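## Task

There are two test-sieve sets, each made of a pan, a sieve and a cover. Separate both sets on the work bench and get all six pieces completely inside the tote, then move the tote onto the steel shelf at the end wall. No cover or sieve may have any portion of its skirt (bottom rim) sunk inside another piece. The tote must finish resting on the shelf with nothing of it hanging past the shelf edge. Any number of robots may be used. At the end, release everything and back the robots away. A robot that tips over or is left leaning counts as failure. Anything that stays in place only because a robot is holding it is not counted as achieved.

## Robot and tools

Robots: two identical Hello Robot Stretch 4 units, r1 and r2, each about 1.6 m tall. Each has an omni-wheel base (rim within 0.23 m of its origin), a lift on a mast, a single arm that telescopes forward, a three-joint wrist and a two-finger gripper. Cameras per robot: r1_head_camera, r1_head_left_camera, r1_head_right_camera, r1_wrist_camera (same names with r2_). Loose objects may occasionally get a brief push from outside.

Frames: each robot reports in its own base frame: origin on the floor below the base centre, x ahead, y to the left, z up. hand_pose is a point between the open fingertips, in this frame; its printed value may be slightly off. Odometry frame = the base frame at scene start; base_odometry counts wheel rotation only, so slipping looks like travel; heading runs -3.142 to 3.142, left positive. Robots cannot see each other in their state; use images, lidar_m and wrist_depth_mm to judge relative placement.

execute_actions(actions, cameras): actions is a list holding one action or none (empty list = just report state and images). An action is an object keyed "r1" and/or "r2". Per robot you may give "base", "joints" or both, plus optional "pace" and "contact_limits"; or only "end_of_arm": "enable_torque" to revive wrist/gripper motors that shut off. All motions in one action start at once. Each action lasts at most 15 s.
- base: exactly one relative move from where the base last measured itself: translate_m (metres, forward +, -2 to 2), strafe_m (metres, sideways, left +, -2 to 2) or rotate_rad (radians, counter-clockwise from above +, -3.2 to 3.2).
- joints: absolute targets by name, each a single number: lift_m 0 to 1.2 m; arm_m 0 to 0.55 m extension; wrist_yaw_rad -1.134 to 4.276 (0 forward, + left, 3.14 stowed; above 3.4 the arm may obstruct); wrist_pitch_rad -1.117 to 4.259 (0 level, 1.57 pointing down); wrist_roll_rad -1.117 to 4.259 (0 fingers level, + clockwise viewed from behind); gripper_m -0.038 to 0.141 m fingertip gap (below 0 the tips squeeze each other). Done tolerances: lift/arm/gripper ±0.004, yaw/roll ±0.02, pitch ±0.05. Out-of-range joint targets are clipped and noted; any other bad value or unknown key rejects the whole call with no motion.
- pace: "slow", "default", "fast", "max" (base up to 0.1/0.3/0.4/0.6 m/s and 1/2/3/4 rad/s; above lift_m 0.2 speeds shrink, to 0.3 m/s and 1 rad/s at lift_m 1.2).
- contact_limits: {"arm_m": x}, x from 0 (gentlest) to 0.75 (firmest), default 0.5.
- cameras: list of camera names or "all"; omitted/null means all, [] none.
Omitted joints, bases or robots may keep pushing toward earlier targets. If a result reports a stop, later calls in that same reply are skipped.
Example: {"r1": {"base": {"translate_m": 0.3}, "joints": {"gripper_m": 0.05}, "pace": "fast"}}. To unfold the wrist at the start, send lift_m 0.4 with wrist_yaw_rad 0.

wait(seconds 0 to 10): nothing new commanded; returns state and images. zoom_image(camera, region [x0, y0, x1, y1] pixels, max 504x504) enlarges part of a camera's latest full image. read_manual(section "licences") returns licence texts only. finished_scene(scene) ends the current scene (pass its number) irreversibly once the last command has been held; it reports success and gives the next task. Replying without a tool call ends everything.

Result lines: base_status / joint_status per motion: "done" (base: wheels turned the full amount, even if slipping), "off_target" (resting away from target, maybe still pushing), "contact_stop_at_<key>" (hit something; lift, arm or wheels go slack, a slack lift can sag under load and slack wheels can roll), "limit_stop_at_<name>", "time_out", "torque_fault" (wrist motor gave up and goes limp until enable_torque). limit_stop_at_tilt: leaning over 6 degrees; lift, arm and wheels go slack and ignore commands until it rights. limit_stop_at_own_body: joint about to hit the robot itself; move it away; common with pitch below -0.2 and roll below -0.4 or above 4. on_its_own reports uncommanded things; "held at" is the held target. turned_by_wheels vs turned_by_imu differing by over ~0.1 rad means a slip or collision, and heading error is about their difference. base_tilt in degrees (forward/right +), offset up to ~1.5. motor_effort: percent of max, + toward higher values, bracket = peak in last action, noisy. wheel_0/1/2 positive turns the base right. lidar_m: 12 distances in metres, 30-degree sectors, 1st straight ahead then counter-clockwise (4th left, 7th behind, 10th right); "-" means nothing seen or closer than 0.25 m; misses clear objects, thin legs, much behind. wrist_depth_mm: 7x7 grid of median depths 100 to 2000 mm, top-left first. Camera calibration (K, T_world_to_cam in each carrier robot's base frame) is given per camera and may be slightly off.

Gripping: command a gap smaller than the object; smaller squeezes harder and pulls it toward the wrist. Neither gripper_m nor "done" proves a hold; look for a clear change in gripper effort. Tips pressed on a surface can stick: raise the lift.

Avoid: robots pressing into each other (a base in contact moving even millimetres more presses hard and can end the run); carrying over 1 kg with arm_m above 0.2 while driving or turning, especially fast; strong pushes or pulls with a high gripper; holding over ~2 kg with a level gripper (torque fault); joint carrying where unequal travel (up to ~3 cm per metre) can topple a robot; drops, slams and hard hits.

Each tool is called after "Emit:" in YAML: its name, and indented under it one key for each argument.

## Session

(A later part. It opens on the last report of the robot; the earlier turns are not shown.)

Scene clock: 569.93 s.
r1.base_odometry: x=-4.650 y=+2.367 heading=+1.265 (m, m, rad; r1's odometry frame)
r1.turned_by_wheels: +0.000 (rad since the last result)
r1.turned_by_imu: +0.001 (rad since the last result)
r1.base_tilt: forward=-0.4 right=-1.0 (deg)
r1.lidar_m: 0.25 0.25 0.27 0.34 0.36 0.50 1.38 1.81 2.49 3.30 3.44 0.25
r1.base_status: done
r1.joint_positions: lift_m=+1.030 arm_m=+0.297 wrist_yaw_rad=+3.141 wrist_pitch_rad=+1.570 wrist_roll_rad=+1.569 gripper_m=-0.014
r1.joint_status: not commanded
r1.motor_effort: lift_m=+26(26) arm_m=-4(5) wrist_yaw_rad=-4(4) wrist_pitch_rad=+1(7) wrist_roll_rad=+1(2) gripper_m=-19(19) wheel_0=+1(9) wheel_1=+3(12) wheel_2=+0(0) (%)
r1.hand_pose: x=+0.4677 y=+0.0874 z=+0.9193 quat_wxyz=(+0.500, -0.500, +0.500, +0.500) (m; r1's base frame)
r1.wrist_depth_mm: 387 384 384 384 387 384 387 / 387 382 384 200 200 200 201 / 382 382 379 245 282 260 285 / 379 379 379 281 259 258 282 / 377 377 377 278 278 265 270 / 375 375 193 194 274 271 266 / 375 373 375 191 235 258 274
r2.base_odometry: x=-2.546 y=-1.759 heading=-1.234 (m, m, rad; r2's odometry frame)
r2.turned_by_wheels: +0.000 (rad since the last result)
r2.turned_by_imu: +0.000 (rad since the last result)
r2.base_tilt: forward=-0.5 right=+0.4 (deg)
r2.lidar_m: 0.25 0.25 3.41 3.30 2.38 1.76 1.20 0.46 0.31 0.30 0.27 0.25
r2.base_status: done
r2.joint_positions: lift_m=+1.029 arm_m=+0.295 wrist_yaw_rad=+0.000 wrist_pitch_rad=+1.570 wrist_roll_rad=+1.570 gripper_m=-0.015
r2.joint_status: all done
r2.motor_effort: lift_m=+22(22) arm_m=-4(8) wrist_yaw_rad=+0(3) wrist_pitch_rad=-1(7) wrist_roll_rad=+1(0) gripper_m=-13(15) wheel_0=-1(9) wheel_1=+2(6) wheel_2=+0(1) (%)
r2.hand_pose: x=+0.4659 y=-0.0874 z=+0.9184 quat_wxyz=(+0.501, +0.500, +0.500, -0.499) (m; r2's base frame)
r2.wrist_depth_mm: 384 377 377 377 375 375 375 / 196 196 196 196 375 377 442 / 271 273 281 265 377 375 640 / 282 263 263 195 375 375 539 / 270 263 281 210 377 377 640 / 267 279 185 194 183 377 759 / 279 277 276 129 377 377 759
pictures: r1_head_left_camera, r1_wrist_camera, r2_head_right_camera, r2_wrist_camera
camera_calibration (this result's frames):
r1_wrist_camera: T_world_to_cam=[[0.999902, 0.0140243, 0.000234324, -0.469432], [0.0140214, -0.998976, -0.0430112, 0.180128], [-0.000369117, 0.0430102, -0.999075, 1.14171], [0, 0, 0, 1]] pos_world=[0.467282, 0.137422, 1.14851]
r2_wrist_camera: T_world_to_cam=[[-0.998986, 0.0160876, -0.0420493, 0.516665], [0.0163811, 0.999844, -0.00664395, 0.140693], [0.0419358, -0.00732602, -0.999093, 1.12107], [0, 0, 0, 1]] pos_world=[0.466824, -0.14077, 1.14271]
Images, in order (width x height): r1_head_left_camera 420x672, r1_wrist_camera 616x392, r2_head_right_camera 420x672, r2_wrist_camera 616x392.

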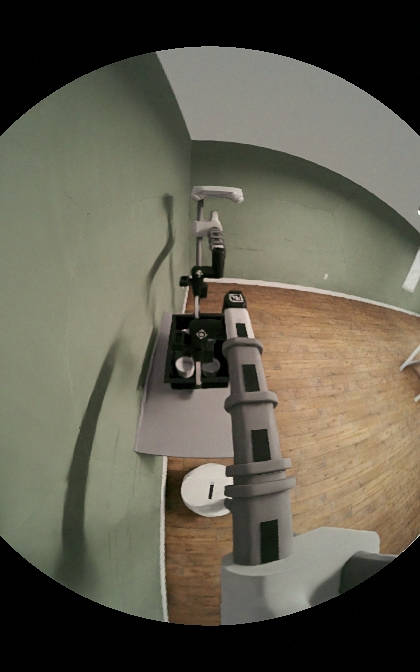

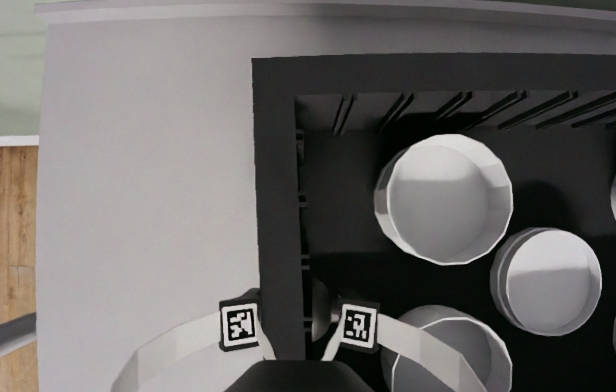

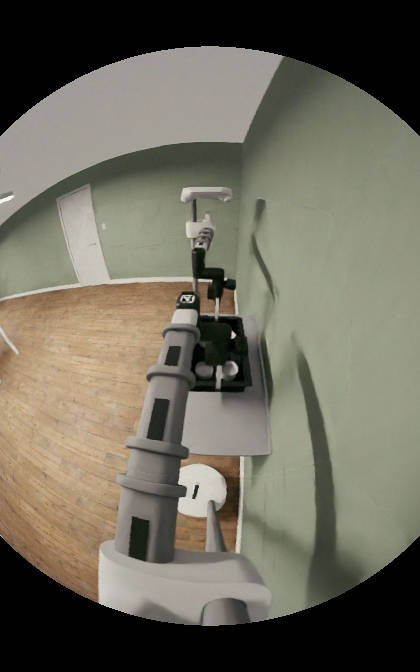

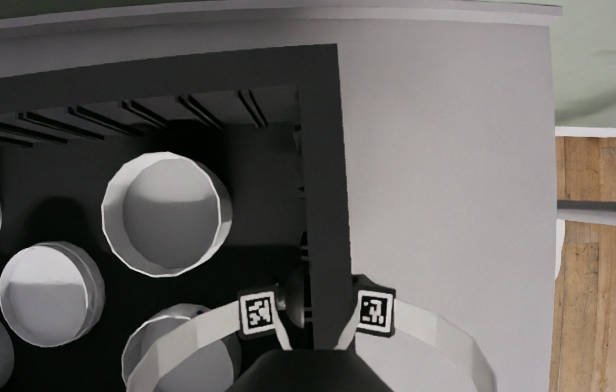

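Emit:
execute_actions:
  actions:
    - {"r1": {"base": {"strafe_m": 0.03}, "joints": {"lift_m": 0.939}, "pace": "slow"}, "r2": {"base": {"strafe_m": -0.025}, "joints": {"lift_m": 0.937}, "pace": "slow"}}
  cameras: ["r1_wrist_camera", "r2_wrist_camera"]

Scene clock: 582.93 s.
r1.base_odometry: x=-4.679 y=+2.376 heading=+1.266 (m, m, rad; r1's odometry frame)
r1.turned_by_wheels: +0.000 (rad since the last result)
r1.turned_by_imu: -0.001 (rad since the last result)
r1.base_tilt: forward=-0.4 right=-1.0 (deg)
r1.lidar_m: 0.25 0.25 0.27 0.32 0.34 0.47 1.31 1.81 2.49 3.33 3.48 0.25
r1.base_status: done
r1.joint_positions: lift_m=+0.939 arm_m=+0.297 wrist_yaw_rad=+3.141 wrist_pitch_rad=+1.570 wrist_roll_rad=+1.569 gripper_m=-0.014
r1.joint_status: all done
r1.motor_effort: lift_m=+20(23) arm_m=-5(4) wrist_yaw_rad=-3(3) wrist_pitch_rad=+1(1) wrist_roll_rad=+0(1) gripper_m=-18(19) wheel_0=-1(4) wheel_1=+5(7) wheel_2=+0(3) (%)
r1.hand_pose: x=+0.4676 y=+0.0874 z=+0.8287 quat_wxyz=(+0.500, -0.500, +0.500, +0.500) (m; r1's base frame)
r1.wrist_depth_mm: 294 296 296 296 294 296 296 / 293 293 291 200 200 201 202 / 291 291 293 246 278 260 285 / 289 290 289 281 258 258 285 / 287 287 289 278 279 258 270 / 287 286 193 193 277 268 266 / 285 285 285 191 246 258 277
r2.base_odometry: x=-2.569 y=-1.767 heading=-1.233 (m, m, rad; r2's odometry frame)
r2.turned_by_wheels: +0.000 (rad since the last result)
r2.turned_by_imu: -0.001 (rad since the last result)
r2.base_tilt: forward=-0.5 right=+0.4 (deg)
r2.lidar_m: 0.25 0.25 3.46 3.31 2.41 1.76 1.14 0.43 0.29 0.26 0.26 0.25
r2.base_status: done
r2.joint_positions: lift_m=+0.937 arm_m=+0.295 wrist_yaw_rad=+0.000 wrist_pitch_rad=+1.570 wrist_roll_rad=+1.570 gripper_m=-0.015
r2.joint_status: all done
r2.motor_effort: lift_m=+16(18) arm_m=-4(4) wrist_yaw_rad=+1(0) wrist_pitch_rad=-2(1) wrist_roll_rad=+1(1) gripper_m=-15(14) wheel_0=+2(6) wheel_1=+0(3) wheel_2=+0(1) (%)
r2.hand_pose: x=+0.4659 y=-0.0874 z=+0.8269 quat_wxyz=(+0.500, +0.500, +0.500, -0.500) (m; r2's base frame)
r2.wrist_depth_mm: 289 287 286 285 286 285 283 / 196 196 195 195 286 286 283 / 282 267 281 195 285 285 286 / 281 264 263 195 285 286 283 / 268 263 279 209 286 286 286 / 266 279 185 193 184 287 286 / 281 276 278 129 287 287 286
pictures: r1_wrist_camera, r2_wrist_camera
camera_calibration (this result's frames):
r1_wrist_camera: T_world_to_cam=[[0.999902, 0.0140244, 0.000120968, -0.46928], [0.0140166, -0.998976, -0.0430128, 0.176236], [-0.000482386, 0.0430103, -0.999075, 1.05126], [0, 0, 0, 1]] pos_world=[0.467271, 0.137422, 1.05793]
r2_wrist_camera: T_world_to_cam=[[-0.998993, 0.0160875, -0.0418772, 0.512618], [0.0163798, 0.999844, -0.0066468, 0.140089], [0.0417637, -0.00732605, -0.999101, 1.02975], [0, 0, 0, 1]] pos_world=[0.466801, -0.14077, 1.05122]
Images, in order (width x height): r1_wrist_camera 616x392, r2_wrist_camera 616x392.

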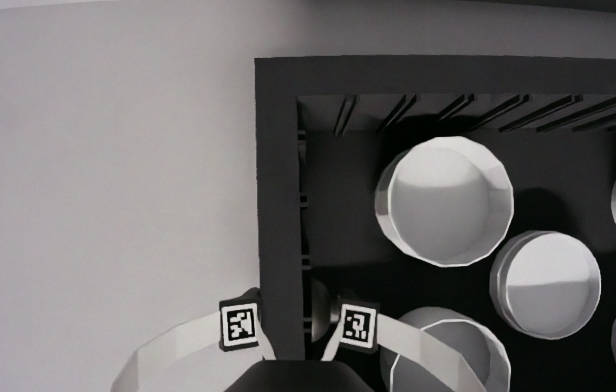

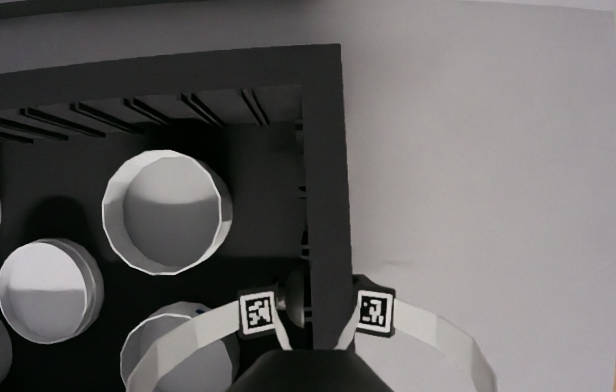

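Emit:
execute_actions:
  actions:
    - {"r1": {"joints": {"lift_m": 0.936, "gripper_m": 0.06}}, "r2": {"joints": {"lift_m": 0.934, "gripper_m": 0.06}}}
  cameras: ["r1_wrist_camera", "r2_wrist_camera"]

Scene clock: 589.47 s.
r1.base_odometry: x=-4.679 y=+2.376 heading=+1.266 (m, m, rad; r1's odometry frame)
r1.turned_by_wheels: +0.000 (rad since the last result)
r1.turned_by_imu: -0.001 (rad since the last result)
r1.base_tilt: forward=-0.4 right=-1.0 (deg)
r1.lidar_m: 0.25 0.25 0.26 0.31 0.32 0.46 1.31 1.82 2.49 3.32 3.47 0.25
r1.base_status: not commanded
r1.joint_positions: lift_m=+0.936 arm_m=+0.297 wrist_yaw_rad=+3.140 wrist_pitch_rad=+1.570 wrist_roll_rad=+1.570 gripper_m=+0.060
r1.joint_status: all done
r1.motor_effort: lift_m=+21(22) arm_m=-5(5) wrist_yaw_rad=-3(2) wrist_pitch_rad=+3(13) wrist_roll_rad=+2(2) gripper_m=-3(19) wheel_0=-1(1) wheel_1=+5(5) wheel_2=+0(0) (%)
r1.hand_pose: x=+0.4675 y=+0.0874 z=+0.8257 quat_wxyz=(+0.500, -0.500, +0.500, +0.500) (m; r1's base frame)
r1.wrist_depth_mm: 291 291 291 291 293 294 294 / 291 291 290 202 204 203 204 / 289 289 289 249 287 278 287 / 287 287 287 285 262 262 286 / 286 285 286 285 283 271 273 / 285 285 211 240 212 272 272 / 282 282 283 159 264 264 282
r2.base_odometry: x=-2.569 y=-1.767 heading=-1.233 (m, m, rad; r2's odometry frame)
r2.turned_by_wheels: +0.000 (rad since the last result)
r2.turned_by_imu: -0.001 (rad since the last result)
r2.base_tilt: forward=-0.4 right=+0.4 (deg)
r2.lidar_m: 0.25 0.25 3.45 3.33 2.39 1.76 1.16 0.42 0.29 0.27 0.27 0.25
r2.base_status: not commanded
r2.joint_positions: lift_m=+0.934 arm_m=+0.295 wrist_yaw_rad=+0.000 wrist_pitch_rad=+1.570 wrist_roll_rad=+1.570 gripper_m=+0.060
r2.joint_status: all done
r2.motor_effort: lift_m=+16(18) arm_m=-4(4) wrist_yaw_rad=+2(2) wrist_pitch_rad=-3(12) wrist_roll_rad=+0(0) gripper_m=-2(16) wheel_0=+2(2) wheel_1=+0(0) wheel_2=+0(0) (%)
r2.hand_pose: x=+0.4657 y=-0.0874 z=+0.8239 quat_wxyz=(+0.500, +0.500, +0.500, -0.500) (m; r2's base frame)
r2.wrist_depth_mm: 286 286 286 285 283 282 283 / 198 197 196 196 283 282 283 / 285 272 285 207 283 285 283 / 285 266 265 197 285 285 283 / 272 266 283 211 283 285 282 / 273 282 196 197 196 287 283 / 286 282 281 124 285 286 283
pictures: r1_wrist_camera, r2_wrist_camera
camera_calibration (this result's frames):
r1_wrist_camera: T_world_to_cam=[[0.999908, 0.0135363, -0.000570253, -0.468498], [0.0134992, -0.998983, -0.0430229, 0.176359], [-0.00115204, 0.0430112, -0.999074, 1.04853], [0, 0, 0, 1]] pos_world=[0.467282, 0.137422, 1.05488]
r2_wrist_camera: T_world_to_cam=[[-0.998995, 0.0166897, -0.0415939, 0.512106], [0.0169806, 0.999834, -0.0066515, 0.139796], [0.041476, -0.00735111, -0.999112, 1.02689], [0, 0, 0, 1]] pos_world=[0.466626, -0.140771, 1.04821]
Images, in order (width x height): r1_wrist_camera 616x392, r2_wrist_camera 616x392.

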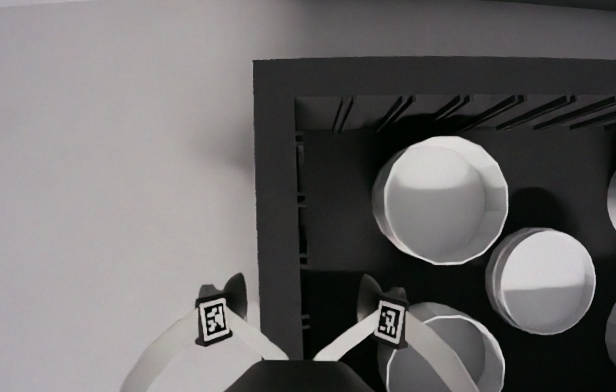

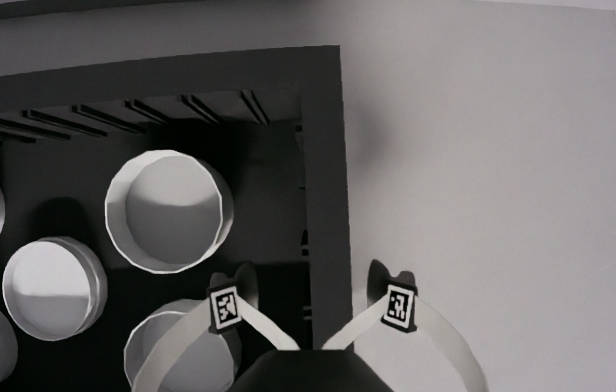

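Emit:
execute_actions:
  actions:
    - {"r1": {"joints": {"lift_m": 1.02}}, "r2": {"joints": {"lift_m": 1.02}}}
  cameras: ["r1_wrist_camera", "r2_wrist_camera"]

Emit:
execute_actions:
  actions:
    - {"r1": {"base": {"translate_m": -0.3}, "joints": {"arm_m": 0.05}}, "r2": {"base": {"translate_m": -0.3}, "joints": {"arm_m": 0.05}}}

Scene clock: 597.37 s.
r1.base_odometry: x=-4.679 y=+2.376 heading=+1.266 (m, m, rad; r1's odometry frame)
r1.turned_by_wheels: +0.000 (rad since the last result)
r1.turned_by_imu: -0.001 (rad since the last result)
r1.base_tilt: forward=-0.4 right=-1.0 (deg)
r1.lidar_m: 0.25 0.25 0.28 0.31 0.33 0.46 1.30 1.82 2.50 3.31 3.46 0.25
r1.base_status: not commanded
r1.joint_positions: lift_m=+1.020 arm_m=+0.297 wrist_yaw_rad=+3.140 wrist_pitch_rad=+1.570 wrist_roll_rad=+1.570 gripper_m=+0.060
r1.joint_status: all done
r1.motor_effort: lift_m=+23(23) arm_m=-5(4) wrist_yaw_rad=-3(3) wrist_pitch_rad=+4(4) wrist_roll_rad=+2(1) gripper_m=-3(4) wheel_0=-1(1) wheel_1=+5(5) wheel_2=+0(0) (%)
r1.hand_pose: x=+0.4675 y=+0.0874 z=+0.9095 quat_wxyz=(+0.500, -0.500, +0.500, +0.500) (m; r1's base frame)
r1.wrist_depth_mm: 357 357 362 364 362 359 355 / 373 375 375 375 375 375 377 / 373 370 373 285 334 347 349 / 368 370 373 368 345 370 366 / 368 368 368 368 366 355 368 / 366 368 211 364 212 366 364 / 368 364 364 159 340 364 366
r2.base_odometry: x=-2.569 y=-1.767 heading=-1.233 (m, m, rad; r2's odometry frame)
r2.turned_by_wheels: +0.000 (rad since the last result)
r2.turned_by_imu: -0.001 (rad since the last result)
r2.base_tilt: forward=-0.5 right=+0.3 (deg)
r2.lidar_m: 0.25 0.25 3.48 3.33 2.41 1.76 1.12 0.43 0.30 0.27 0.28 0.25
r2.base_status: not commanded
r2.joint_positions: lift_m=+1.020 arm_m=+0.295 wrist_yaw_rad=+0.000 wrist_pitch_rad=+1.570 wrist_roll_rad=+1.570 gripper_m=+0.060
r2.joint_status: all done
r2.motor_effort: lift_m=+22(21) arm_m=-4(4) wrist_yaw_rad=+3(3) wrist_pitch_rad=-1(2) wrist_roll_rad=+0(1) gripper_m=-3(6) wheel_0=+1(1) wheel_1=+0(1) wheel_2=+0(0) (%)
r2.hand_pose: x=+0.4657 y=-0.0874 z=+0.9094 quat_wxyz=(+0.500, +0.500, +0.500, -0.500) (m; r2's base frame)
r2.wrist_depth_mm: 347 347 351 353 353 347 351 / 373 370 368 370 370 370 370 / 294 320 345 282 368 368 368 / 359 370 351 370 370 370 370 / 370 359 370 366 370 366 368 / 355 373 196 368 195 368 368 / 370 370 368 124 370 370 750
pictures: r1_wrist_camera, r2_wrist_camera
camera_calibration (this result's frames):
r1_wrist_camera: T_world_to_cam=[[0.999909, 0.0134522, -0.000456659, -0.468586], [0.0134201, -0.998984, -0.0430212, 0.18], [-0.00103492, 0.0430112, -0.999074, 1.13222], [0, 0, 0, 1]] pos_world=[0.4673, 0.137422, 1.1387]
r2_wrist_camera: T_world_to_cam=[[-0.99899, 0.016676, -0.0417226, 0.515815], [0.0169678, 0.999834, -0.00664937, 0.140368], [0.0416048, -0.00735059, -0.999107, 1.11228], [0, 0, 0, 1]] pos_world=[0.466636, -0.140771, 1.13374]
Images, in order (width x height): r1_wrist_camera 616x392, r2_wrist_camera 616x392.

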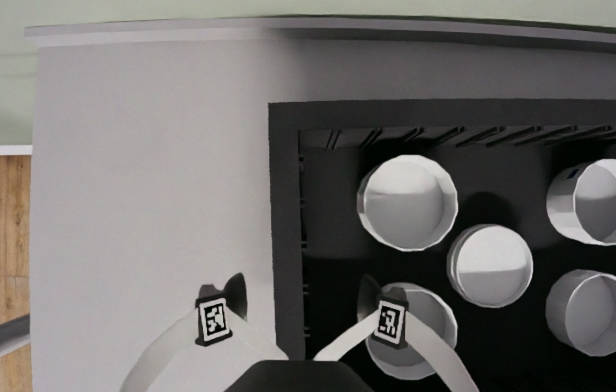

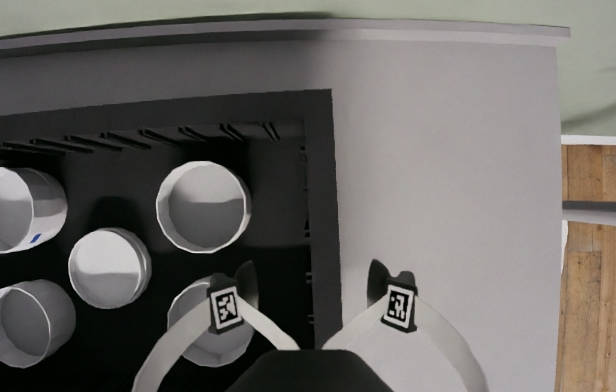

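Scene clock: 599.83 s.
r1.base_odometry: x=-4.769 y=+2.090 heading=+1.265 (m, m, rad; r1's odometry frame)
r1.turned_by_wheels: +0.000 (rad since the last result)
r1.turned_by_imu: -0.002 (rad since the last result)
r1.base_tilt: forward=-0.4 right=-0.9 (deg)
r1.lidar_m: 0.48 0.47 0.33 0.31 0.33 0.48 1.29 1.50 2.05 3.38 3.45 3.43
r1.base_status: done
r1.joint_positions: lift_m=+1.020 arm_m=+0.051 wrist_yaw_rad=+3.140 wrist_pitch_rad=+1.570 wrist_roll_rad=+1.570 gripper_m=+0.060
r1.joint_status: all done
r1.motor_effort: lift_m=+23(23) arm_m=-5(2) wrist_yaw_rad=-2(2) wrist_pitch_rad=+2(3) wrist_roll_rad=+1(1) gripper_m=-3(4) wheel_0=-1(5) wheel_1=-4(8) wheel_2=+3(11) (%)
r1.hand_pose: x=+0.2217 y=+0.0874 z=+0.9096 quat_wxyz=(+0.500, -0.500, +0.500, +0.500) (m; r1's base frame)
r1.wrist_depth_mm: 384 379 387 389 387 379 377 / 525 539 549 549 544 535 387 / 960 976 991 991 976 960 389 / 1098 1098 904 1118 1118 1098 392 / 1098 1118 917 1118 1118 1098 392 / 1098 1098 211 1098 212 1118 384 / 1098 535 1098 160 1098 1098 394
r2.base_odometry: x=-2.668 y=-1.484 heading=-1.234 (m, m, rad; r2's odometry frame)
r2.turned_by_wheels: +0.000 (rad since the last result)
r2.turned_by_imu: -0.001 (rad since the last result)
r2.base_tilt: forward=-0.5 right=+0.3 (deg)
r2.lidar_m: 0.48 3.50 3.46 3.32 1.97 1.45 1.14 0.43 0.28 0.27 0.28 0.40
r2.base_status: done
r2.joint_positions: lift_m=+1.020 arm_m=+0.051 wrist_yaw_rad=+0.000 wrist_pitch_rad=+1.570 wrist_roll_rad=+1.570 gripper_m=+0.060
r2.joint_status: all done
r2.motor_effort: lift_m=+21(21) arm_m=-4(7) wrist_yaw_rad=+1(2) wrist_pitch_rad=-1(2) wrist_roll_rad=+0(0) gripper_m=-1(3) wheel_0=+0(5) wheel_1=+0(4) wheel_2=-1(8) (%)
r2.hand_pose: x=+0.2218 y=-0.0874 z=+0.9094 quat_wxyz=(+0.500, +0.500, +0.500, -0.500) (m; r2's base frame)
r2.wrist_depth_mm: 355 355 366 370 368 362 366 / 402 525 549 554 554 539 525 / 407 1042 1042 1042 1042 1042 1042 / 407 1138 1160 1118 917 1118 1098 / 402 1138 1118 1138 917 917 1118 / 399 1160 196 1138 195 1118 1118 / 759 1160 1138 124 1118 1138 1138
pictures: r1_head_camera, r1_head_left_camera, r1_head_right_camera, r1_wrist_camera, r2_head_camera, r2_head_left_camera, r2_head_right_camera, r2_wrist_camera
camera_calibration (this result's frames):
r1_wrist_camera: T_world_to_cam=[[0.999915, 0.0129978, -0.000263443, -0.222953], [0.0129744, -0.99899, -0.0430183, 0.183396], [-0.000822318, 0.0430112, -0.999074, 1.13195], [0, 0, 0, 1]] pos_world=[0.221486, 0.137423, 1.13873]
r2_wrist_camera: T_world_to_cam=[[-0.998989, 0.0163769, -0.0418675, 0.272315], [0.0166694, 0.999839, -0.00664693, 0.14457], [0.0417519, -0.00733811, -0.999101, 1.12242], [0, 0, 0, 1]] pos_world=[0.222767, -0.14077, 1.13378]
Images, in order (width x height): r1_head_camera 420x560, r1_head_left_camera 420x672, r1_head_right_camera 420x672, r1_wrist_camera 616x392, r2_head_camera 420x560, r2_head_left_camera 420x672, r2_head_right_camera 420x672, r2_wrist_camera 616x392.

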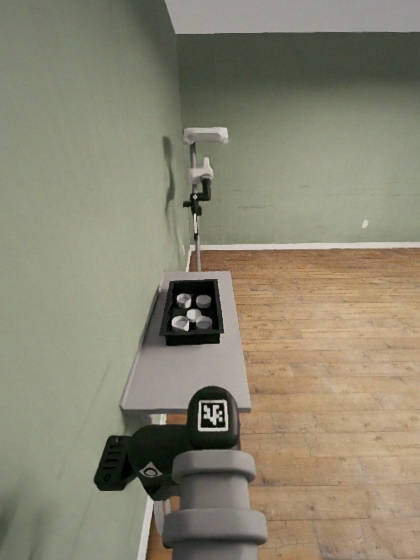

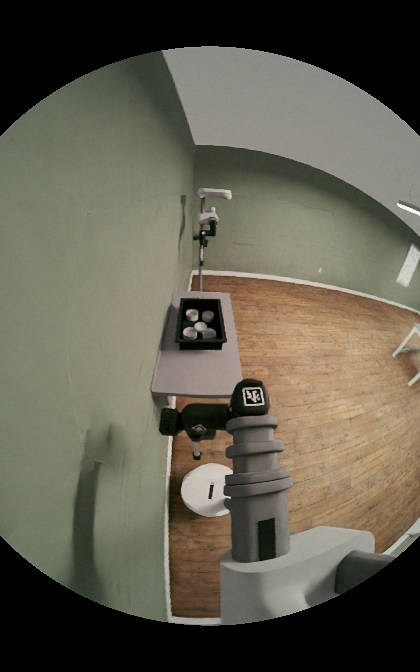

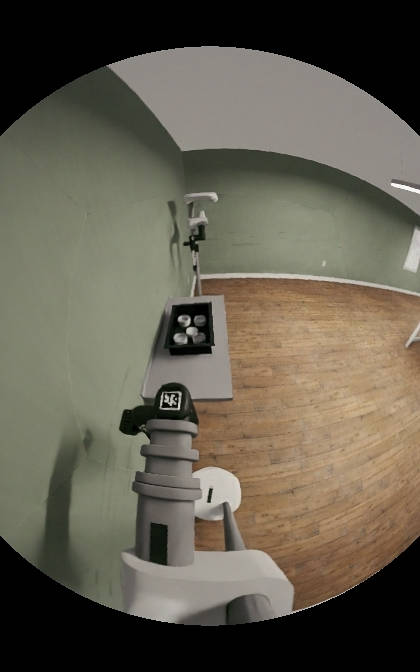

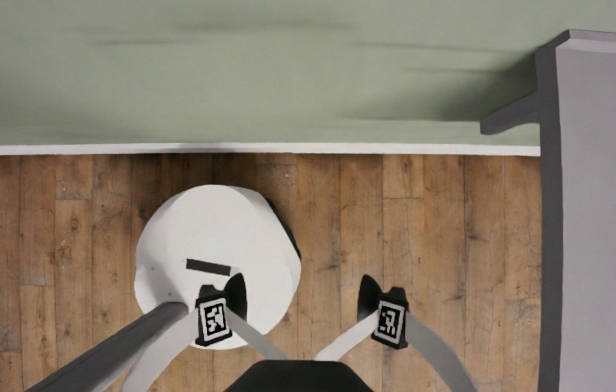

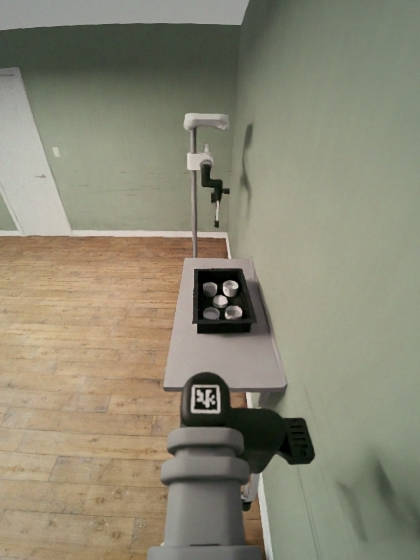

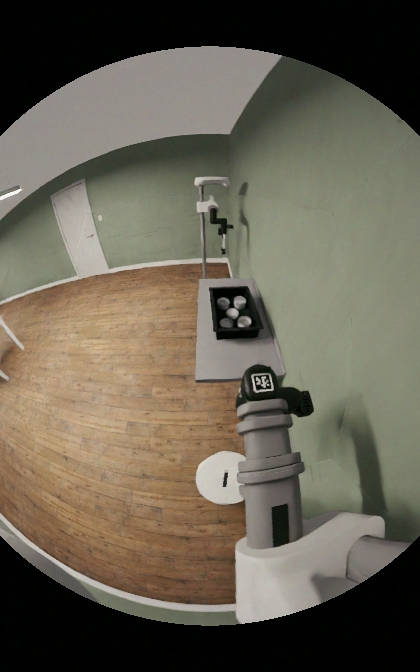

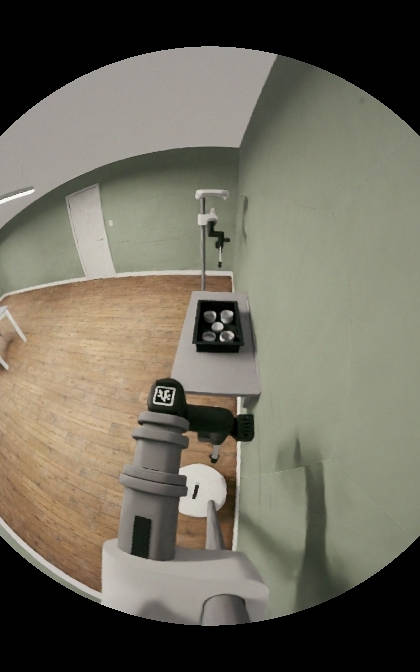

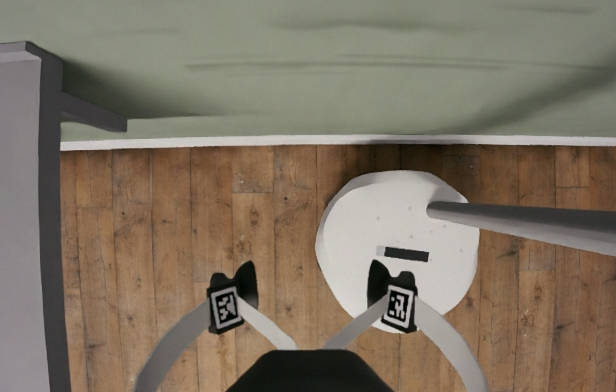

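Quick zoom to verify the tote's placement and contents.

Emit:
zoom_image:
  camera: "r2_head_camera"
  region: [160, 250, 290, 350]

Region (160, 250, 290, 350) of r2_head_camera's 420x560 image, scaled by 3.877, with more detail than that image has; it fills the top 388 rows of this view, and the rest is white.

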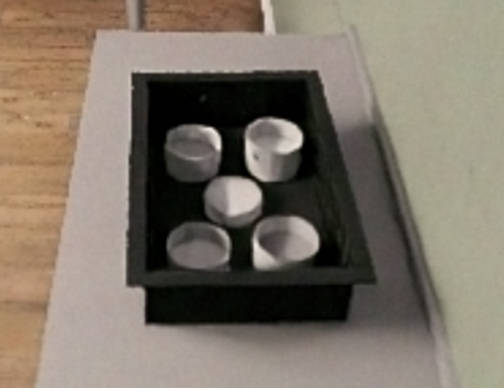

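The tote sits well inside the shelf edges with all six parts separated inside, and both robots are clear.

Emit:
finished_scene:
  scene: 2

The scene is finished: the task was done.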